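## Task

Press every drive blank that protrudes from the rack's front fully home so it bottoms out and clicks into its latch, but leave any blank bearing a green sticker untouched. The rack is free-standing: tilting it beyond a slight amount is a failure, and it must finish in its original spot. A blank only counts if it stays seated without the robot holding it.

## Robot and tools

Robot: one six-joint arm with a two-finger parallel gripper. Knocking or placing anything off the table is a failure.

Frame: the scene frame has its origin on the tabletop directly under the arm base, +z up, and +y to the left when facing along +x. The base itself may sit slightly tilted. Gripper axes: the fingers extend along the gripper's +x and close along its y. end_effector_position is the midpoint between the pads, roughly 3-4 cm short of the fingertips.

execute_actions takes "actions", a list holding zero or one item, plus an optional "pictures" boolean.
- Empty list: nothing is commanded; you get the state and camera pictures.
- Motion: {"rows": [[...], ...], "steps": N}. N is 4 to 15 control steps (default 15), each 1/30 s. Since there is a single arm, each row is one list of 7 numbers for that arm, used for one step; if rows run out, the final row repeats. The first six numbers are absolute joint targets in radians, in order waist, shoulder, elbow, wrist pitch, wrist yaw, wrist roll; they are target angles, not offsets. Stated ranges: waist -3.054 to 3.054, shoulder 0.000 to 3.142, elbow 0.000 to 2.356, wrist pitch -1.571 to 1.571, wrist yaw -1.571 to 1.571, wrist roll -3.142 to 3.142. A call is rejected outright (nothing sent) when a target exceeds a range end by over 0.010 rad and also lies beyond the joint's last reported angle. True ends may differ by up to 0.010 rad; a target past the true end gets clipped there, reported as "joint sent to its limit" (possibly about an earlier action). The seventh number is the gripper opening, an absolute command from -1 to 1: +1 is wide open (0.088 m pad gap), empty fingers close at about -0.80 and values below that change nothing. Full closing takes at least about 0.5 s.
- Wait: {"steps": N} with N up to 300; it returns once N steps have elapsed since the previous result, with your reply time included.

Speed limits: each step, the commanded angle may lead the measured angle by no more than 0.211 rad (waist, shoulder, elbow), 0.213 (wrist pitch), 0.267 (wrist yaw) or 0.228 (wrist roll). If the targets would shift the gripper over 70 mm from where it is measured, all of them are pulled back proportionally. Distant targets therefore need several calls. Friction may leave a joint short of its target, especially at long reach, and tiny changes may not move it at all, so read the joint angles after each move.

Timing: a result is captured 4 steps before its action finishes; those last steps play out while you compose the next reply, and the next action begins afterwards. Between calls the arm keeps heading to the last row sent until it has nearly stopped or a step was HELD. Your thinking and writing consume simulated time.

Result lines: end_effector_position (m), end_effector_quat_wxyz, linear and angular velocity (m/s, rad/s), all in the scene frame; the printed position can be off, more so at far reach. Joint positions and Joint velocities list the six joints in column order (rad, rad/s) and then the pad gap (m, m/s). grip_measured is the measured opening on the same -1..1 scale as the command; it may carry a constant offset of about 1 mm, and while squeezing something hard it reads narrower, by up to 0.061 at full force. To hold an item, command about 0.07 below grip_measured. Pad force is roughly 34-49 N per pad, less for items under about 3 mm wide. "joint command not followed" means the clearance check (which treats mounts and posts as part of the arm) changed or blocked targets. HELD marks a step where all or part of your row was not sent.

Faults: contact torque reaching a load limit (waist 17.2, shoulder 21.3, elbow 21.3, wrist pitch 5.61, wrist yaw 5.59, wrist roll 5.24 N m, carried weight included) halts the arm 10 s and drops the rest of that call. Sustained load heats motors: MOTOR HOT appears from 50 °C; at 95 °C an OVER-TEMPERATURE FAULT holds the arm, and if cooling fails within 30-60 s the arm loses power and goes limp. Avoid stops.

zoom_image: {"camera": one of "cam_high", "cam_low", "cam_wrist", "region": [x0, y0, x1, y1]} in pixels of that camera's latest full 672x504 image, origin top-left, region at most 504 by 504. It returns a sharper close-up.

finished_scene: {"scene": number of the current scene}. It ends that scene irreversibly, reports whether the task succeeded, and gives the next task. Replying with no tool call ends everything.

Cautions: push blanks steadily, not with impacts; brace or push gently so the rack neither tips nor slides; do not push sticker-marked blanks of the excluded color; confirm each blank stays latched after the gripper backs away; avoid drops, slams and very forceful pushes.

Each tool is called after "Request:" by a JSON object that holds its "name" and its "arguments".

## Session

Request:
{"name": "execute_actions", "arguments": {"actions": []}}

Scene clock: 0.00 s of 4500.00 s.
end_effector_position=(+0.3667, +0.0004, +0.1560) grip_measured=+0.823 end_effector_quat_wxyz=(+0.664, +0.277, +0.282, -0.634) end_effector_velocity=(-0.003, +0.001, -0.002) end_effector_angular_velocity=(+0.019, +0.007, -0.012)
Joint positions: [ 0.186  1.839  1.42  -1.167  0.713  1.871  0.079]
Joint velocities: [-0.002 -0.002 -0.002 -0.007 -0.022  0.007  0.   ]
Heat: hottest wrist roll 26 °C (+0.0 °C/min).

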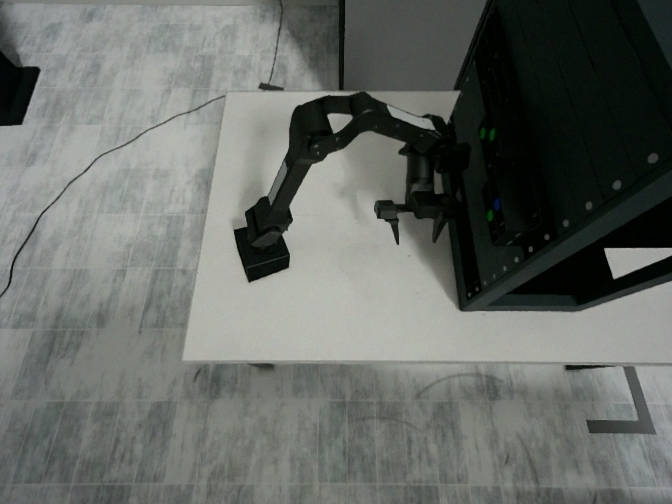

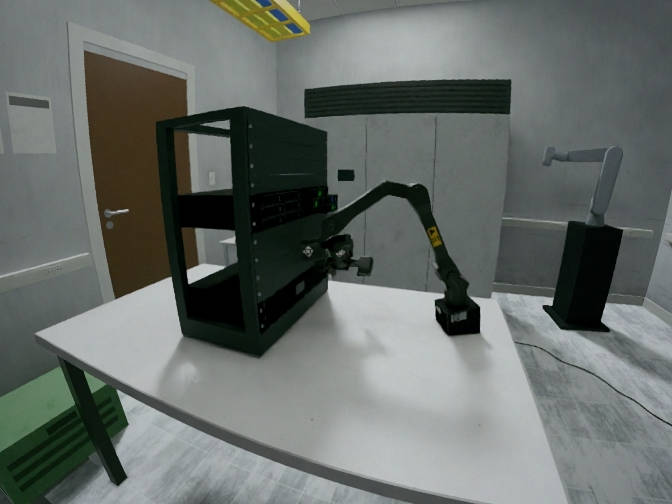

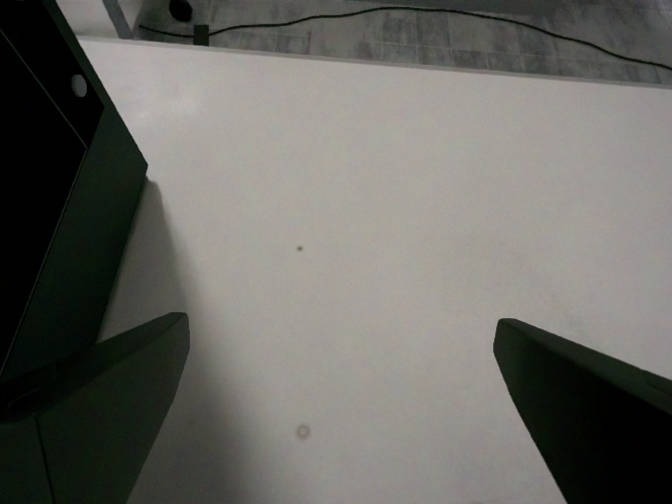

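Request:
{"name": "zoom_image", "arguments": {"camera": "cam_high", "region": [420, 60, 600, 320]}}

Request:
{"name": "zoom_image", "arguments": {"camera": "cam_low", "region": [230, 160, 390, 360]}}

Region (420, 60, 600, 320) of cam_high's 672x504 image, scaled by 1.938, with more detail than that image has; it fills the left 349 columns of this view, and the rest is white.

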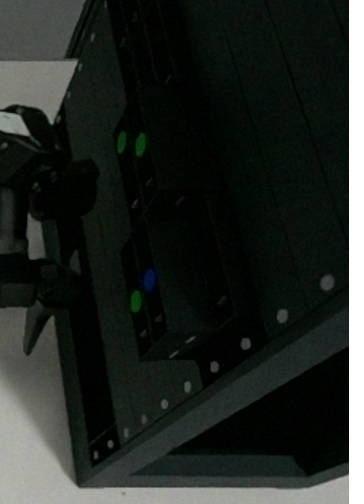

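Region (230, 160, 390, 360) of cam_low's 672x504 image, scaled by 2.520, with more detail than that image has; it fills the left 403 columns of this view, and the rest is white.

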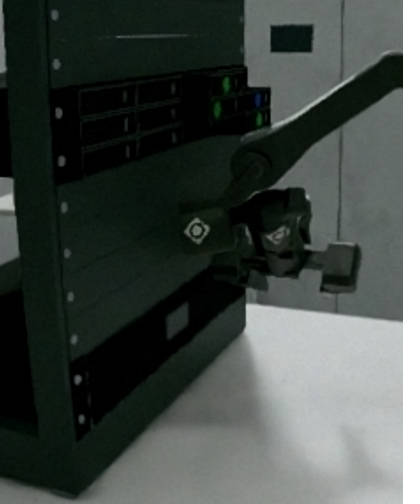

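Request:
{"name": "execute_actions", "arguments": {"actions": [{"rows":[[0.186,0.7,1.2,-1.167,0.5,1,-1]]}]}}

Request:
{"name": "execute_actions", "arguments": {"actions": [{"rows":[[-0.2,0.7,0.7,-1.0,0,0,-1]]}]}}

Request:
{"name": "execute_actions", "arguments": {"actions": [{"rows":[[-0.2,0.7,0.7,0,0,0,-1]]}]}}

Request:
{"name": "execute_actions", "arguments": {"actions": [{"steps":30}], "pictures": true}}

Scene clock: 0.87 s of 4500.00 s.
end_effector_position=(+0.3059, +0.0108, +0.2338) grip_measured=-0.412 end_effector_quat_wxyz=(+0.747, +0.226, +0.436, -0.447) end_effector_velocity=(-0.090, -0.006, +0.359) end_effector_angular_velocity=(+0.095, -0.570, +1.422)
Joint positions: [ 0.186  1.347  1.222 -1.167  0.515  1.278  0.019]
Joint velocities: [-0.002 -1.477 -0.066 -0.007 -0.081 -1.619 -0.175]
Heat: hottest wrist roll 26 °C (+0.0 °C/min).
Steps of this call (steps 1 to 15: nothing new was sent; steps 16 to 26: the first 11 steps of this action). Readings (joint positions):
16: [0.186 1.814 1.391 -1.146 0.680 1.827]
17: [0.186 1.777 1.346 -1.157 0.627 1.772]
19: [0.186 1.686 1.270 -1.177 0.569 1.661]
23: [0.186 1.497 1.229 -1.168 0.526 1.441]
26: the state above

Scene clock: 1.37 s of 4500.00 s.
end_effector_position=(+0.2114, -0.0131, +0.2181) grip_measured=-0.812 end_effector_quat_wxyz=(+0.817, +0.185, +0.506, -0.207) end_effector_velocity=(-0.095, +0.003, -0.190) end_effector_angular_velocity=(-0.359, +0.656, +1.364)
Joint positions: [-0.175  0.732  0.763 -1.014  0.038  0.498  0.   ]
Joint velocities: [-0.193 -0.105 -0.628  0.081 -0.315 -1.619  0.   ]
Heat: hottest wrist roll 26 °C (+0.0 °C/min).
Steps of this call (steps 1 to 4: the last 4 steps of your previous action; steps 5 to 15: the first 11 steps of this action). Readings (joint positions):
5: [0.160 1.095 1.187 -1.121 0.451 1.044]
6: [0.107 1.034 1.146 -1.084 0.384 0.989]
8: [-0.002 0.926 1.050 -1.056 0.261 0.881]
12: [-0.144 0.765 0.857 -1.019 0.086 0.663]
15: the state above

Scene clock: 1.87 s of 4500.00 s.
end_effector_position=(+0.2974, -0.0159, +0.2837) grip_measured=-0.811 end_effector_quat_wxyz=(+0.953, -0.019, +0.293, -0.071) end_effector_velocity=(+0.184, +0.002, +0.270) end_effector_angular_velocity=(-0.246, -1.473, +0.177)
Joint positions: [-0.196  0.708  0.714 -0.441  0.007  0.018  0.   ]
Joint velocities: [-0.002 -0.002 -0.002  1.502  0.007 -0.095  0.   ]
Heat: hottest wrist roll 26 °C (+0.0 °C/min).
Steps of this call (steps 1 to 4: the last 4 steps of your previous action; steps 5 to 15: the first 11 steps of this action). Readings (joint positions):
5: [-0.191 0.713 0.720 -0.970 0.014 0.224]
6: [-0.193 0.711 0.714 -0.911 0.012 0.170]
8: [-0.194 0.710 0.714 -0.803 0.009 0.097]
12: [-0.196 0.708 0.714 -0.596 0.007 0.034]
15: the state above

Scene clock: 2.87 s of 4500.00 s.
end_effector_position=(+0.3319, -0.0119, +0.3728) grip_measured=-0.811 end_effector_quat_wxyz=(+0.994, -0.037, +0.077, -0.062) end_effector_velocity=(-0.001, +0.000, -0.002) end_effector_angular_velocity=(-0.006, +0.009, +0.005)
Joint positions: [-0.197  0.704  0.714 -0.002  0.007  0.007  0.   ]
Joint velocities: [-0.002 -0.002 -0.002 -0.007 -0.007 -0.007  0.   ]
Heat: hottest wrist roll 26 °C (+0.0 °C/min).
Kept back: nothing.
Steps of this call (steps 1 to 4: the last 4 steps of your previous action; steps 5 to 30: the robot went on to your last target). Readings (joint positions):
1: [-0.196 0.708 0.714 -0.388 0.007 0.015]
2: [-0.196 0.708 0.714 -0.336 0.007 0.013]
4: [-0.197 0.708 0.714 -0.233 0.007 0.010]
8: [-0.197 0.706 0.714 -0.073 0.007 0.008]
30: the state above
The arm was judged still, so your last target was given up. Only a new action makes it travel on or press farther. Fingers that are still opening or closing keep moving.

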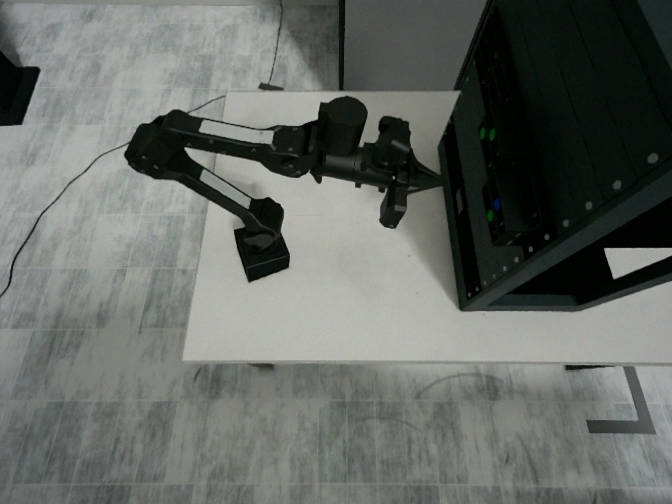

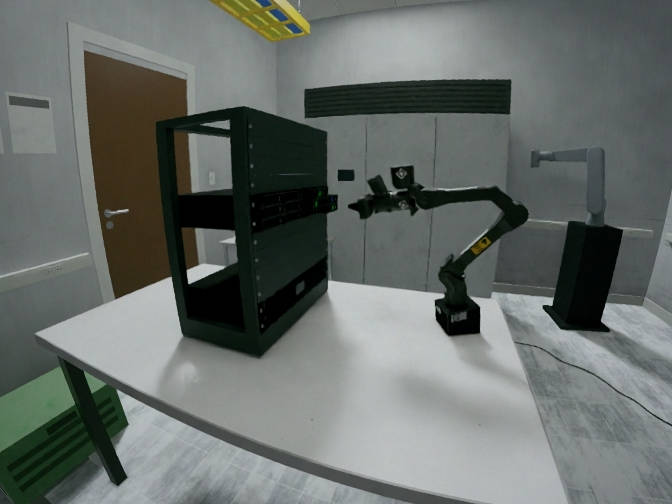

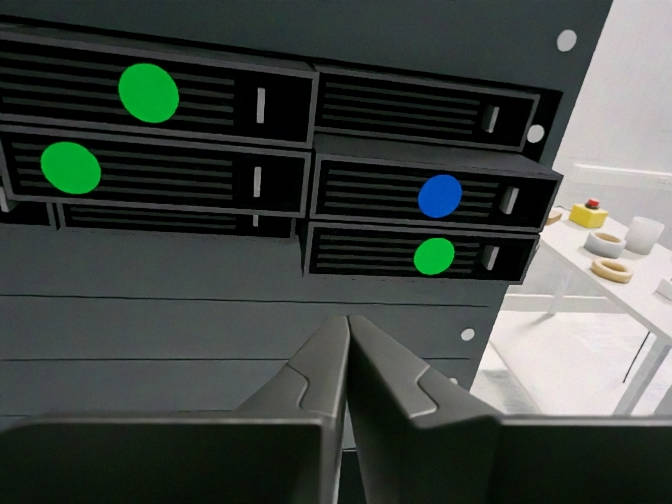

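Request:
{"name": "execute_actions", "arguments": {"actions": [{"rows":[[-0.3,0.9,0.8,0.11,0,0,-1]]}]}}

Request:
{"name": "execute_actions", "arguments": {"actions": [{"steps":12}], "pictures": true}}

Scene clock: 3.53 s of 4500.00 s.
end_effector_position=(+0.3667, -0.0460, +0.3705) grip_measured=-0.811 end_effector_quat_wxyz=(+0.990, -0.040, +0.082, -0.106) end_effector_velocity=(+0.008, -0.010, +0.048) end_effector_angular_velocity=(-0.041, -0.127, -0.029)
Joint positions: [-0.293  0.887  0.777  0.103 -0.001  0.006  0.   ]
Joint velocities: [-0.037  0.022  0.085  0.066  0.007 -0.007  0.   ]
Heat: hottest wrist roll 26 °C (+0.0 °C/min).
Steps of this call (steps 1 to 9: nothing new was sent; steps 10 to 20: the first 11 steps of this action). Readings (joint positions):
10: [-0.209 0.728 0.719 0.018 -0.001 0.006]
11: [-0.232 0.762 0.735 0.049 -0.001 0.006]
13: [-0.266 0.830 0.765 0.075 -0.001 0.006]
17: [-0.289 0.880 0.770 0.095 -0.001 0.006]
20: the state above

Scene clock: 3.93 s of 4500.00 s.
end_effector_position=(+0.3678, -0.0470, +0.3733) grip_measured=-0.811 end_effector_quat_wxyz=(+0.990, -0.041, +0.079, -0.107) end_effector_velocity=(-0.001, -0.001, -0.004) end_effector_angular_velocity=(-0.005, +0.013, -0.000)
Joint positions: [-0.296  0.892  0.784  0.108 -0.001  0.006  0.   ]
Joint velocities: [-0.007 -0.002 -0.007 -0.007 -0.007 -0.007  0.   ]
Heat: hottest wrist roll 26 °C (+0.0 °C/min).
Kept back: nothing.
Steps of this call (steps 1 to 4: the last 4 steps of your previous action; steps 5 to 12: the robot went on to your last target). Readings (joint positions):
1: [-0.294 0.888 0.780 0.105 -0.001 0.006]
2: [-0.295 0.888 0.782 0.106 -0.001 0.006]
4: [-0.295 0.889 0.784 0.107 -0.001 0.006]
8: [-0.296 0.891 0.784 0.107 -0.001 0.006]
12: the state above

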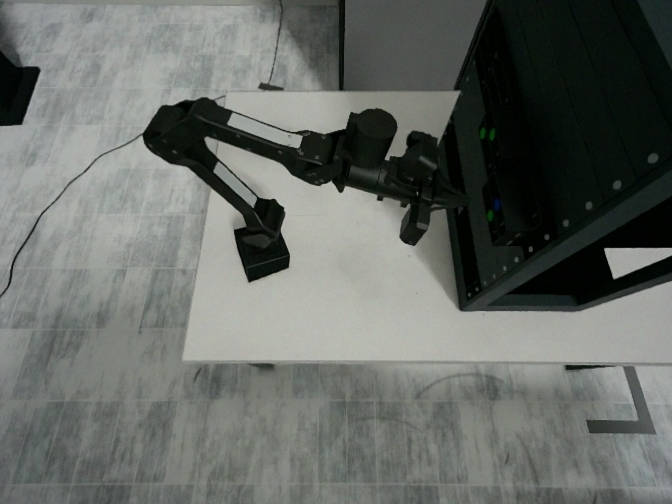

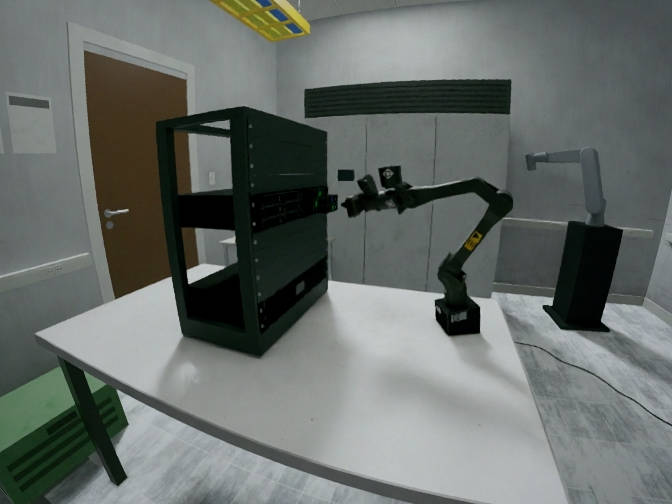

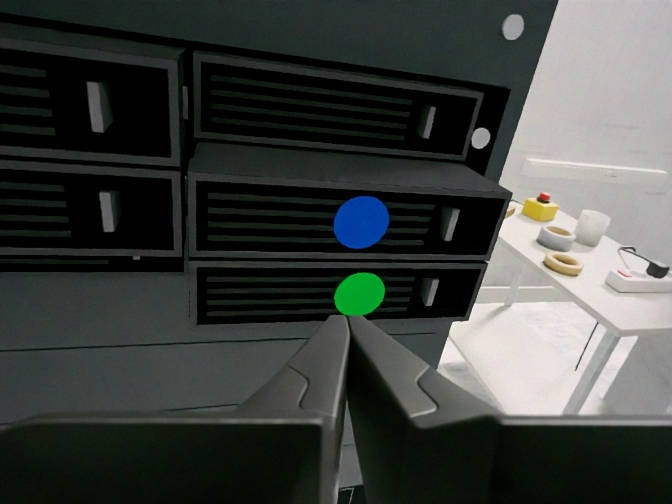

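Request:
{"name": "execute_actions", "arguments": {"actions": [{"rows":[[-0.3,1.02,0.9,0.13,0,0,-1]]}]}}

Request:
{"name": "execute_actions", "arguments": {"actions": [{"steps":12}], "pictures": true}}

Scene clock: 4.40 s of 4500.00 s.
end_effector_position=(+0.3945, -0.0519, +0.3816) grip_measured=-0.811 end_effector_quat_wxyz=(+0.990, -0.041, +0.079, -0.107) end_effector_velocity=(+0.009, +0.002, +0.010) end_effector_angular_velocity=(-0.009, -0.023, +0.023)
Joint positions: [-0.297  1.008  0.88   0.127 -0.001  0.006  0.   ]
Joint velocities: [-0.002  0.032  0.037  0.022 -0.022 -0.007  0.   ]
Heat: hottest wrist roll 26 °C (+0.0 °C/min).
Steps of this call (steps 1 to 3: the robot went on to your last target; steps 4 to 14: the first 11 steps of this action). Readings (joint positions):
4: [-0.296 0.909 0.797 0.108 -0.001 0.006]
5: [-0.297 0.933 0.819 0.117 -0.001 0.006]
7: [-0.297 0.976 0.857 0.124 -0.001 0.006]
11: [-0.297 1.002 0.875 0.125 -0.001 0.006]
14: the state above

Scene clock: 4.80 s of 4500.00 s.
end_effector_position=(+0.3953, -0.0520, +0.3823) grip_measured=-0.811 end_effector_quat_wxyz=(+0.990, -0.041, +0.079, -0.107) end_effector_velocity=(-0.001, -0.001, +0.001) end_effector_angular_velocity=(+0.008, +0.001, -0.001)
Joint positions: [-0.297  1.011  0.883  0.128 -0.001  0.006  0.   ]
Joint velocities: [-0.007 -0.002  0.002 -0.007 -0.007  0.007  0.   ]
Heat: hottest wrist roll 26 °C (+0.0 °C/min).
Kept back: nothing.
Steps of this call (steps 1 to 4: the last 4 steps of your previous action; steps 5 to 12: the robot went on to your last target). Readings (joint positions):
1: [-0.297 1.009 0.881 0.127 -0.001 0.006]
2: [-0.297 1.009 0.881 0.127 -0.001 0.006]
4: [-0.297 1.010 0.883 0.128 -0.001 0.006]
8: [-0.297 1.011 0.883 0.128 -0.001 0.006]
12: the state above

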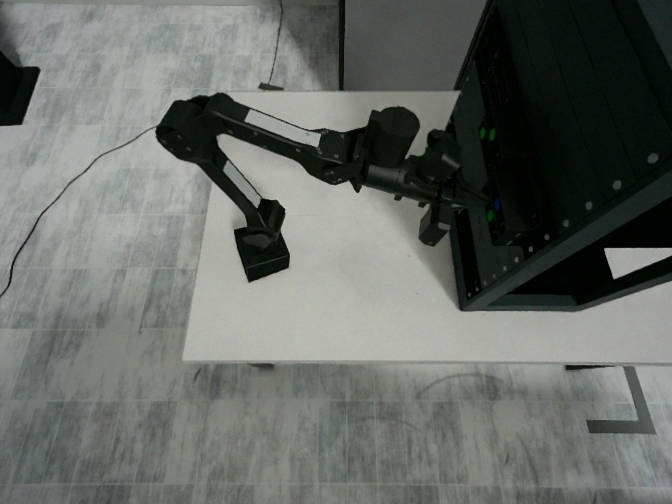

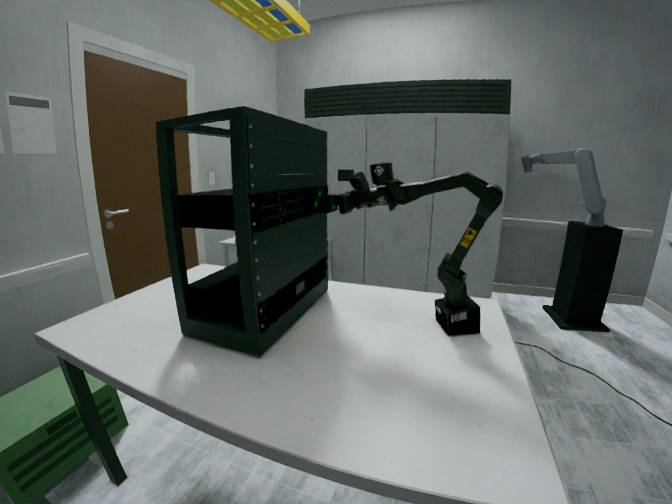

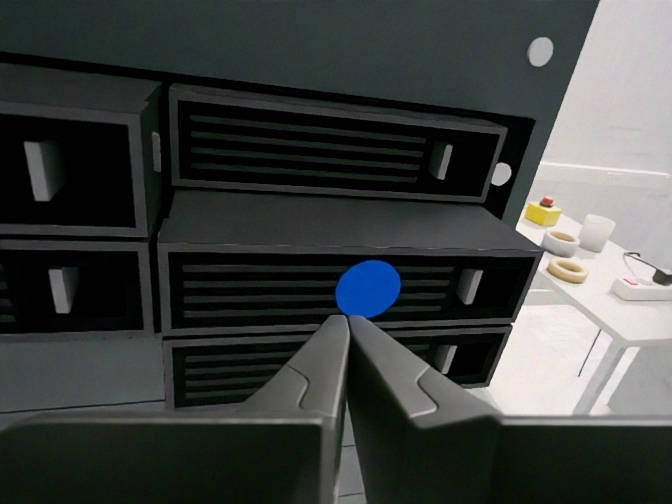

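Request:
{"name": "execute_actions", "arguments": {"actions": [{"rows":[[-0.3,1.04,0.92,0.13,0,0,-1],[-0.3,1.055,0.932,0.133,0,0,-1],[-0.3,1.07,0.944,0.136,0,0,-1],[-0.3,1.085,0.956,0.139,0,0,-1],[-0.3,1.1,0.968,0.142,0,0,-1],[-0.3,1.11,0.976,0.144,0,0,-1],[-0.3,1.12,0.985,0.146,0,0,-1]]}]}}

Request:
{"name": "execute_actions", "arguments": {"actions": [{"steps":8}], "pictures": true}}

Scene clock: 5.43 s of 4500.00 s.
end_effector_position=(+0.4154, -0.0557, +0.3871) grip_measured=-0.811 end_effector_quat_wxyz=(+0.990, -0.041, +0.080, -0.107) end_effector_velocity=(+0.020, -0.004, -0.000) end_effector_angular_velocity=(+0.012, +0.011, +0.012)
Joint positions: [-0.297  1.095  0.955  0.138 -0.001  0.006  0.   ]
Joint velocities: [-0.007  0.085  0.066  0.007 -0.022  0.007  0.   ]
Heat: hottest wrist roll 26 °C (+0.0 °C/min).
Steps of this call (steps 1 to 8: the robot went on to your last target; steps 9 to 19: the first 11 steps of this action). Readings (joint positions):
9: [-0.297 1.014 0.886 0.128 -0.001 0.006]
10: [-0.297 1.020 0.892 0.128 -0.001 0.006]
12: [-0.297 1.040 0.911 0.132 -0.001 0.006]
16: [-0.297 1.079 0.944 0.135 -0.001 0.006]
19: the state above

Scene clock: 5.70 s of 4500.00 s.
end_effector_position=(+0.4172, -0.0561, +0.3872) grip_measured=-0.811 end_effector_quat_wxyz=(+0.990, -0.041, +0.080, -0.107) end_effector_velocity=(+0.001, +0.000, +0.004) end_effector_angular_velocity=(+0.005, -0.013, +0.005)
Joint positions: [-0.297  1.102  0.962  0.139 -0.001  0.006  0.   ]
Joint velocities: [-0.002  0.002  0.007  0.007 -0.007  0.007  0.   ]
Heat: hottest wrist roll 26 °C (+0.0 °C/min).
Kept back: nothing.
Steps of this call (steps 1 to 4: the last 4 steps of your previous action; steps 5 to 8: the robot went on to your last target). Readings (joint positions):
1: [-0.297 1.097 0.957 0.138 -0.001 0.006]
2: [-0.297 1.099 0.958 0.138 -0.001 0.006]
4: [-0.297 1.100 0.960 0.138 -0.001 0.006]
8: the state above

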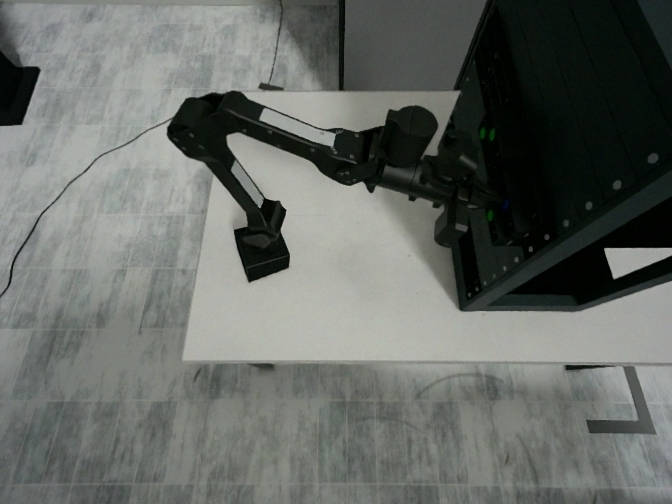

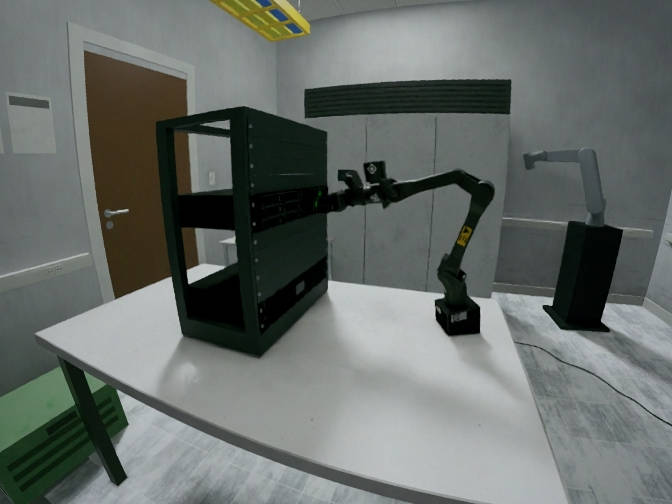

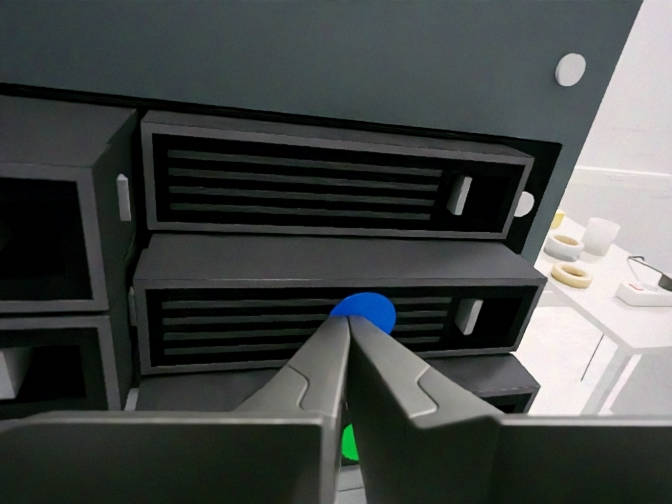

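Request:
{"name": "execute_actions", "arguments": {"actions": [{"rows":[[-0.3,1.13,0.99,0.148,0,0,-1],[-0.3,1.14,0.997,0.15,0,0,-1],[-0.3,1.15,1.004,0.153,0,0,-1],[-0.3,1.16,1.011,0.156,0,0,-1],[-0.3,1.17,1.018,0.159,0,0,-1],[-0.3,1.18,1.025,0.162,0,0,-1],[-0.3,1.19,1.032,0.165,0,0,-1],[-0.3,1.2,1.04,0.168,0,0,-1]]}]}}

Request:
{"name": "execute_actions", "arguments": {"actions": [{"steps":10}], "pictures": true}}

Scene clock: 6.30 s of 4500.00 s.
end_effector_position=(+0.4340, -0.0593, +0.3879) grip_measured=-0.811 end_effector_quat_wxyz=(+0.990, -0.041, +0.079, -0.107) end_effector_velocity=(+0.025, -0.003, -0.000) end_effector_angular_velocity=(-0.019, +0.008, +0.013)
Joint positions: [-0.296  1.171  1.011  0.159 -0.002  0.006  0.   ]
Joint velocities: [ 0.002  0.1    0.076  0.022 -0.007 -0.022  0.   ]
Heat: hottest elbow 26 °C (+0.0 °C/min).
Steps of this call (steps 1 to 7: the robot went on to your last target; steps 8 to 18: the first 11 steps of this action). Readings (joint positions):
8: [-0.297 1.105 0.963 0.139 -0.001 0.006]
9: [-0.297 1.108 0.965 0.140 -0.001 0.006]
11: [-0.297 1.120 0.974 0.144 -0.002 0.006]
15: [-0.297 1.153 0.999 0.154 -0.002 0.006]
18: the state above

Scene clock: 6.63 s of 4500.00 s.
end_effector_position=(+0.4363, -0.0596, +0.3880) grip_measured=-0.811 end_effector_quat_wxyz=(+0.990, -0.041, +0.079, -0.106) end_effector_velocity=(+0.001, +0.002, -0.002) end_effector_angular_velocity=(-0.004, +0.009, +0.010)
Joint positions: [-0.296  1.18   1.018  0.162 -0.003  0.006  0.   ]
Joint velocities: [ 0.002  0.002  0.002 -0.007 -0.007 -0.007  0.   ]
Heat: hottest elbow 26 °C (+0.0 °C/min).
Kept back: nothing.
Steps of this call (steps 1 to 4: the last 4 steps of your previous action; steps 5 to 10: the robot went on to your last target). Readings (joint positions):
1: [-0.296 1.173 1.013 0.160 -0.002 0.006]
2: [-0.296 1.175 1.015 0.161 -0.003 0.006]
4: [-0.296 1.178 1.016 0.161 -0.003 0.006]
8: [-0.296 1.179 1.018 0.162 -0.003 0.006]
10: the state above

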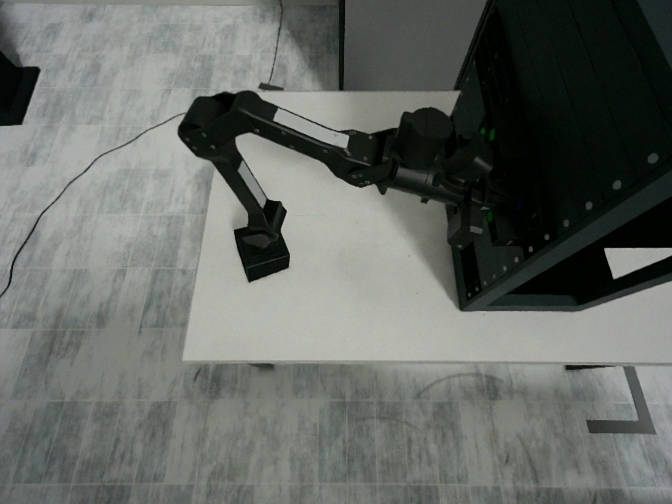

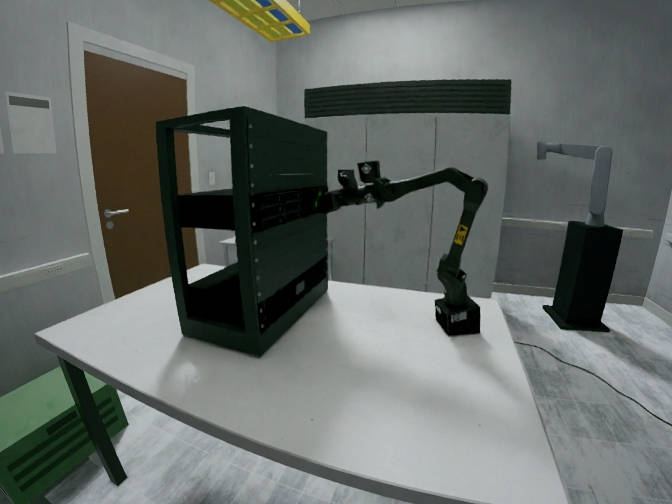

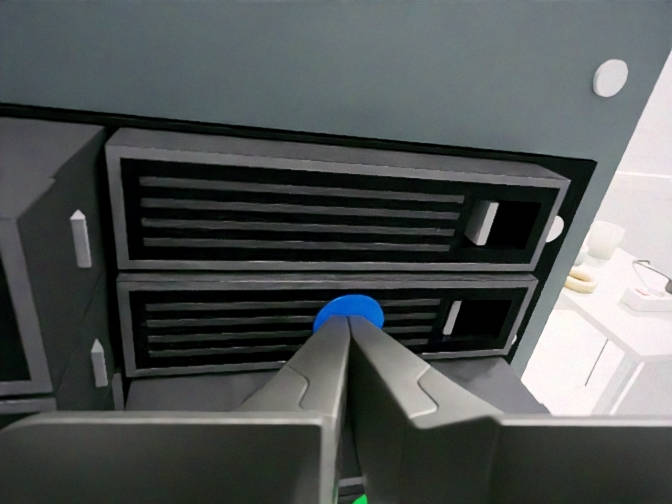

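Request:
{"name": "execute_actions", "arguments": {"actions": [{"rows":[[-0.3,1.21,1.048,0.17,0,0,-1],[-0.3,1.22,1.055,0.173,0,0,-1],[-0.3,1.23,1.063,0.175,0,0,-1]]}]}}

Request:
{"name": "execute_actions", "arguments": {"actions": [{"steps":8}], "pictures": true}}

Scene clock: 7.13 s of 4500.00 s.
end_effector_position=(+0.4405, -0.0605, +0.3877) grip_measured=-0.811 end_effector_quat_wxyz=(+0.990, -0.040, +0.080, -0.106) end_effector_velocity=(-0.001, -0.003, -0.007) end_effector_angular_velocity=(+0.011, +0.024, -0.013)
Joint positions: [-0.296  1.197  1.032  0.163 -0.003  0.006  0.   ]
Joint velocities: [-0.002  0.002 -0.002 -0.022  0.007  0.007  0.   ]
Heat: hottest elbow 26 °C (+0.0 °C/min).
Steps of this call (steps 1 to 4: the robot went on to your last target; steps 5 to 15: the first 11 steps of this action). Readings (joint positions):
5: [-0.296 1.182 1.019 0.162 -0.003 0.006]
6: [-0.296 1.185 1.022 0.162 -0.003 0.006]
8: [-0.296 1.195 1.030 0.164 -0.003 0.006]
12: [-0.296 1.197 1.031 0.163 -0.003 0.006]
15: the state above

Scene clock: 7.40 s of 4500.00 s.
end_effector_position=(+0.4405, -0.0605, +0.3877) grip_measured=-0.811 end_effector_quat_wxyz=(+0.990, -0.040, +0.080, -0.106) end_effector_velocity=(-0.000, +0.000, +0.001) end_effector_angular_velocity=(-0.008, -0.005, +0.007)
Joint positions: [-0.296  1.197  1.032  0.163 -0.003  0.006  0.   ]
Joint velocities: [-0.002 -0.002 -0.002  0.007 -0.007 -0.007  0.   ]
Heat: hottest elbow 26 °C (+0.0 °C/min).
Kept back: nothing.
Steps of this call (steps 1 to 4: the last 4 steps of your previous action; steps 5 to 8: the robot went on to your last target). Readings (joint positions):
1: [-0.296 1.197 1.032 0.163 -0.003 0.006]
2: [-0.296 1.197 1.032 0.163 -0.003 0.006]
4: [-0.296 1.197 1.032 0.163 -0.003 0.006]
8: the state above

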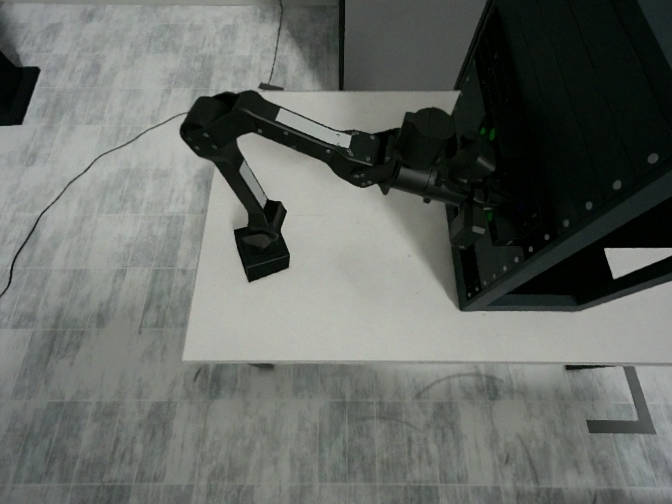

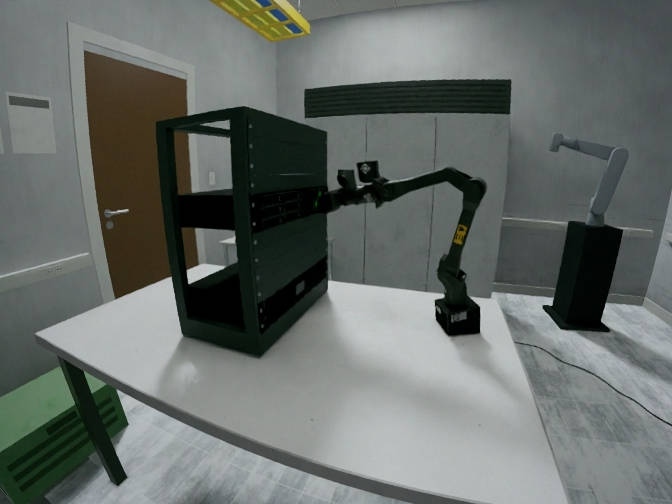

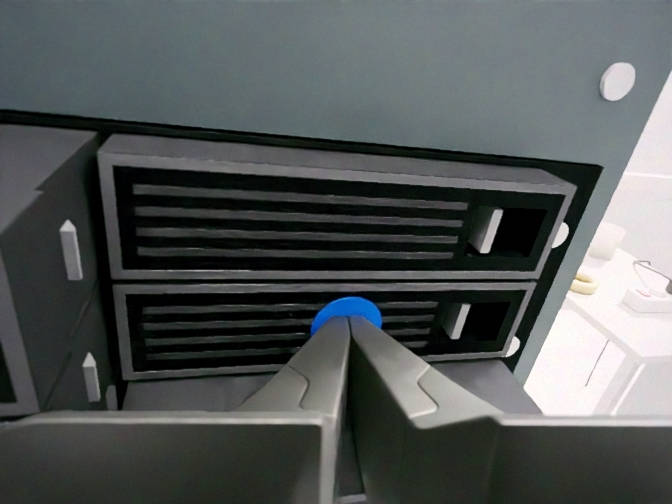

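Request:
{"name": "execute_actions", "arguments": {"actions": [{"rows":[[-0.3,1.255,1.07,0.175,0,0,-1]],"steps":12}]}}

Request:
{"name": "execute_actions", "arguments": {"actions": [{"rows":[[-0.3,1.15,1.01,0.15,0,0,-1],[-0.3,1.1,0.98,0.14,0,0,-1],[-0.3,1.05,0.94,0.13,0,0,-1],[-0.3,1.0,0.91,0.12,0,0,-1],[-0.3,0.95,0.88,0.1,0,0,-1],[-0.3,0.9,0.85,0.08,0,0,-1],[-0.3,0.8,0.8,0.04,0,0,-1],[-0.3,0.6,0.7,-0.05,0,0,-1]]}], "pictures": true}}

Request:
{"name": "execute_actions", "arguments": {"actions": [{"rows":[[0.15,0.6,0.7,-0.05,0,0,-1]]}], "pictures": true}}

Scene clock: 7.80 s of 4500.00 s.
end_effector_position=(+0.4418, -0.0610, +0.3860) grip_measured=-0.811 end_effector_quat_wxyz=(+0.990, -0.040, +0.083, -0.107) end_effector_velocity=(-0.000, -0.000, -0.005) end_effector_angular_velocity=(-0.002, +0.023, +0.004)
Joint positions: [-0.296  1.203  1.035  0.161 -0.003  0.006  0.   ]
Joint velocities: [-0.002  0.002  0.002 -0.022 -0.007 -0.007  0.   ]
Heat: hottest elbow 26 °C (+0.0 °C/min).
Steps of this call (steps 1 to 4: the robot went on to your last target; steps 5 to 12: the first 8 steps of this action). Readings (joint positions):
5: [-0.296 1.200 1.033 0.163 -0.003 0.006]
6: [-0.296 1.202 1.034 0.162 -0.003 0.006]
8: [-0.296 1.203 1.034 0.161 -0.003 0.006]
12: the state above

Scene clock: 8.30 s of 4500.00 s.
end_effector_position=(+0.3468, -0.0423, +0.3750) grip_measured=-0.811 end_effector_quat_wxyz=(+0.989, -0.039, +0.094, -0.107) end_effector_velocity=(-0.304, +0.057, -0.065) end_effector_angular_velocity=(-0.015, -0.030, -0.000)
Joint positions: [-0.297  0.802  0.778 -0.006 -0.003  0.006  0.   ]
Joint velocities: [ 0.002 -1.399 -0.833 -0.535  0.007 -0.007  0.   ]
Heat: hottest elbow 27 °C (+7.2 °C/min).
Steps of this call (steps 1 to 4: the last 4 steps of your previous action; steps 5 to 15: the first 11 steps of this action). Readings (joint positions):
5: [-0.296 1.194 1.035 0.158 -0.003 0.006]
6: [-0.296 1.184 1.030 0.156 -0.003 0.006]
8: [-0.297 1.142 0.997 0.146 -0.003 0.006]
12: [-0.297 0.963 0.878 0.079 -0.003 0.006]
15: the state above

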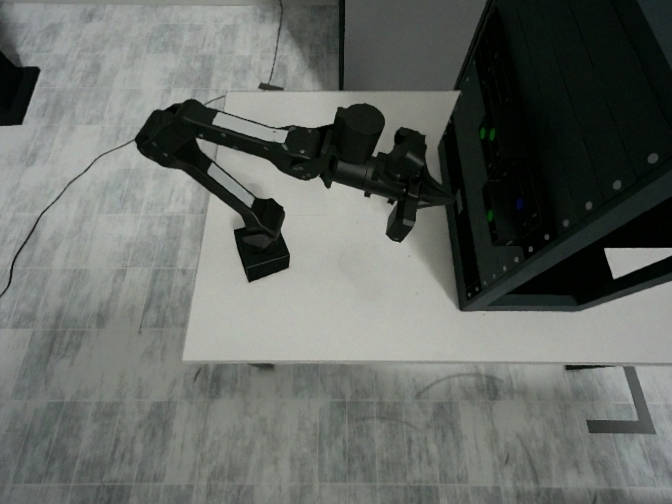

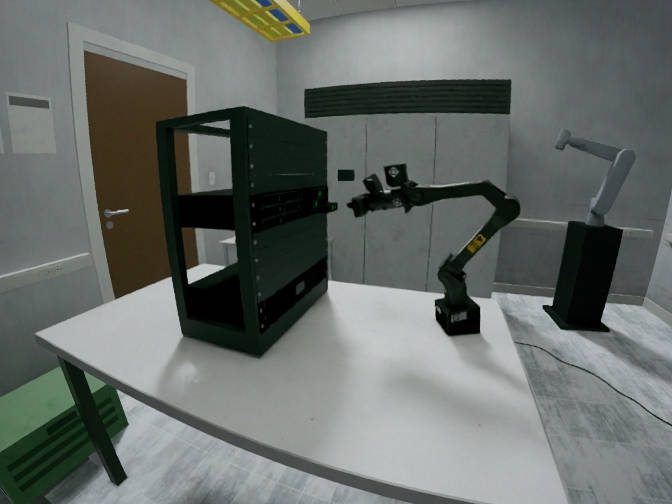

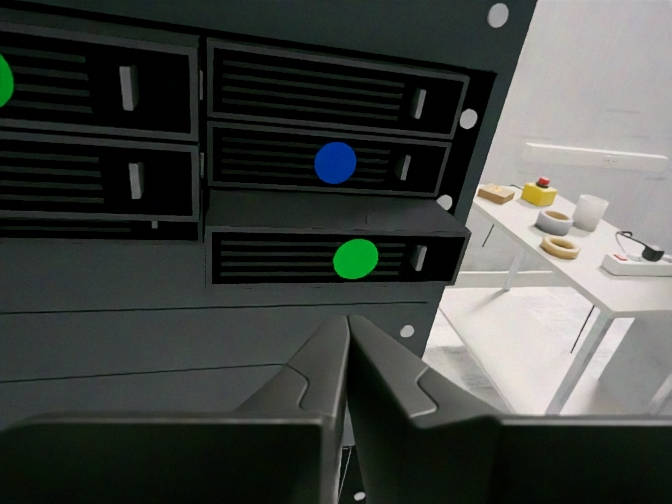

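Scene clock: 8.80 s of 4500.00 s.
end_effector_position=(+0.3087, +0.0733, +0.3839) grip_measured=-0.811 end_effector_quat_wxyz=(+0.993, -0.021, +0.060, +0.098) end_effector_velocity=(-0.023, +0.066, +0.005) end_effector_angular_velocity=(+0.041, -0.005, +0.261)
Joint positions: [ 0.117  0.611  0.713 -0.049  0.001  0.006  0.   ]
Joint velocities: [ 0.271 -0.046 -0.002 -0.022  0.007 -0.007  0.   ]
Heat: hottest elbow 27 °C (+6.8 °C/min).
Steps of this call (steps 1 to 4: the last 4 steps of your previous action; steps 5 to 15: the first 11 steps of this action). Readings (joint positions):
5: [-0.271 0.642 0.730 -0.034 0.009 0.006]
6: [-0.220 0.628 0.729 -0.036 0.008 0.006]
8: [-0.113 0.615 0.725 -0.042 0.005 0.006]
12: [0.069 0.613 0.714 -0.049 0.001 0.006]
15: the state above

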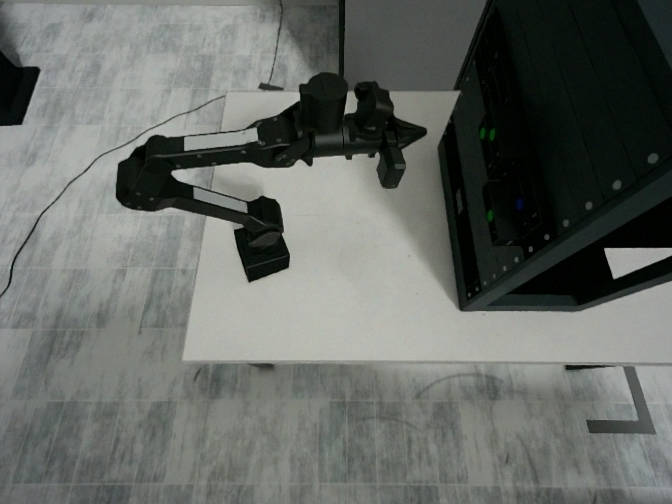

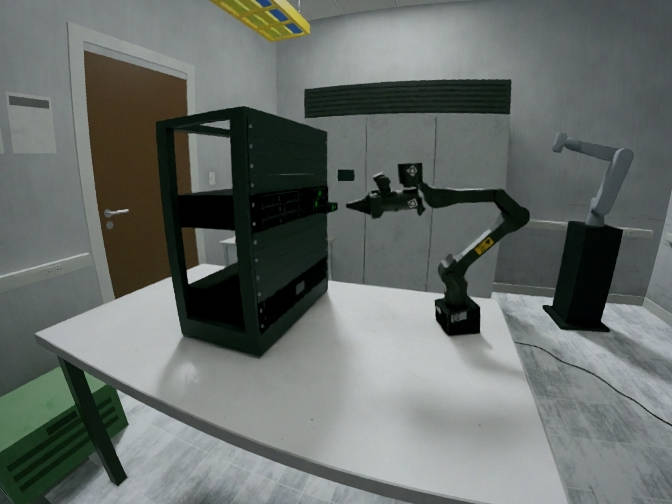

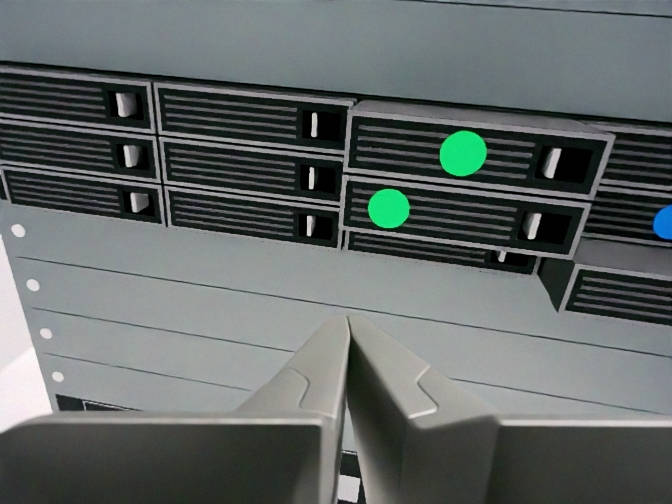

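Request:
{"name": "finished_scene", "arguments": {"scene": 1}}

The scene is finished: the task was done.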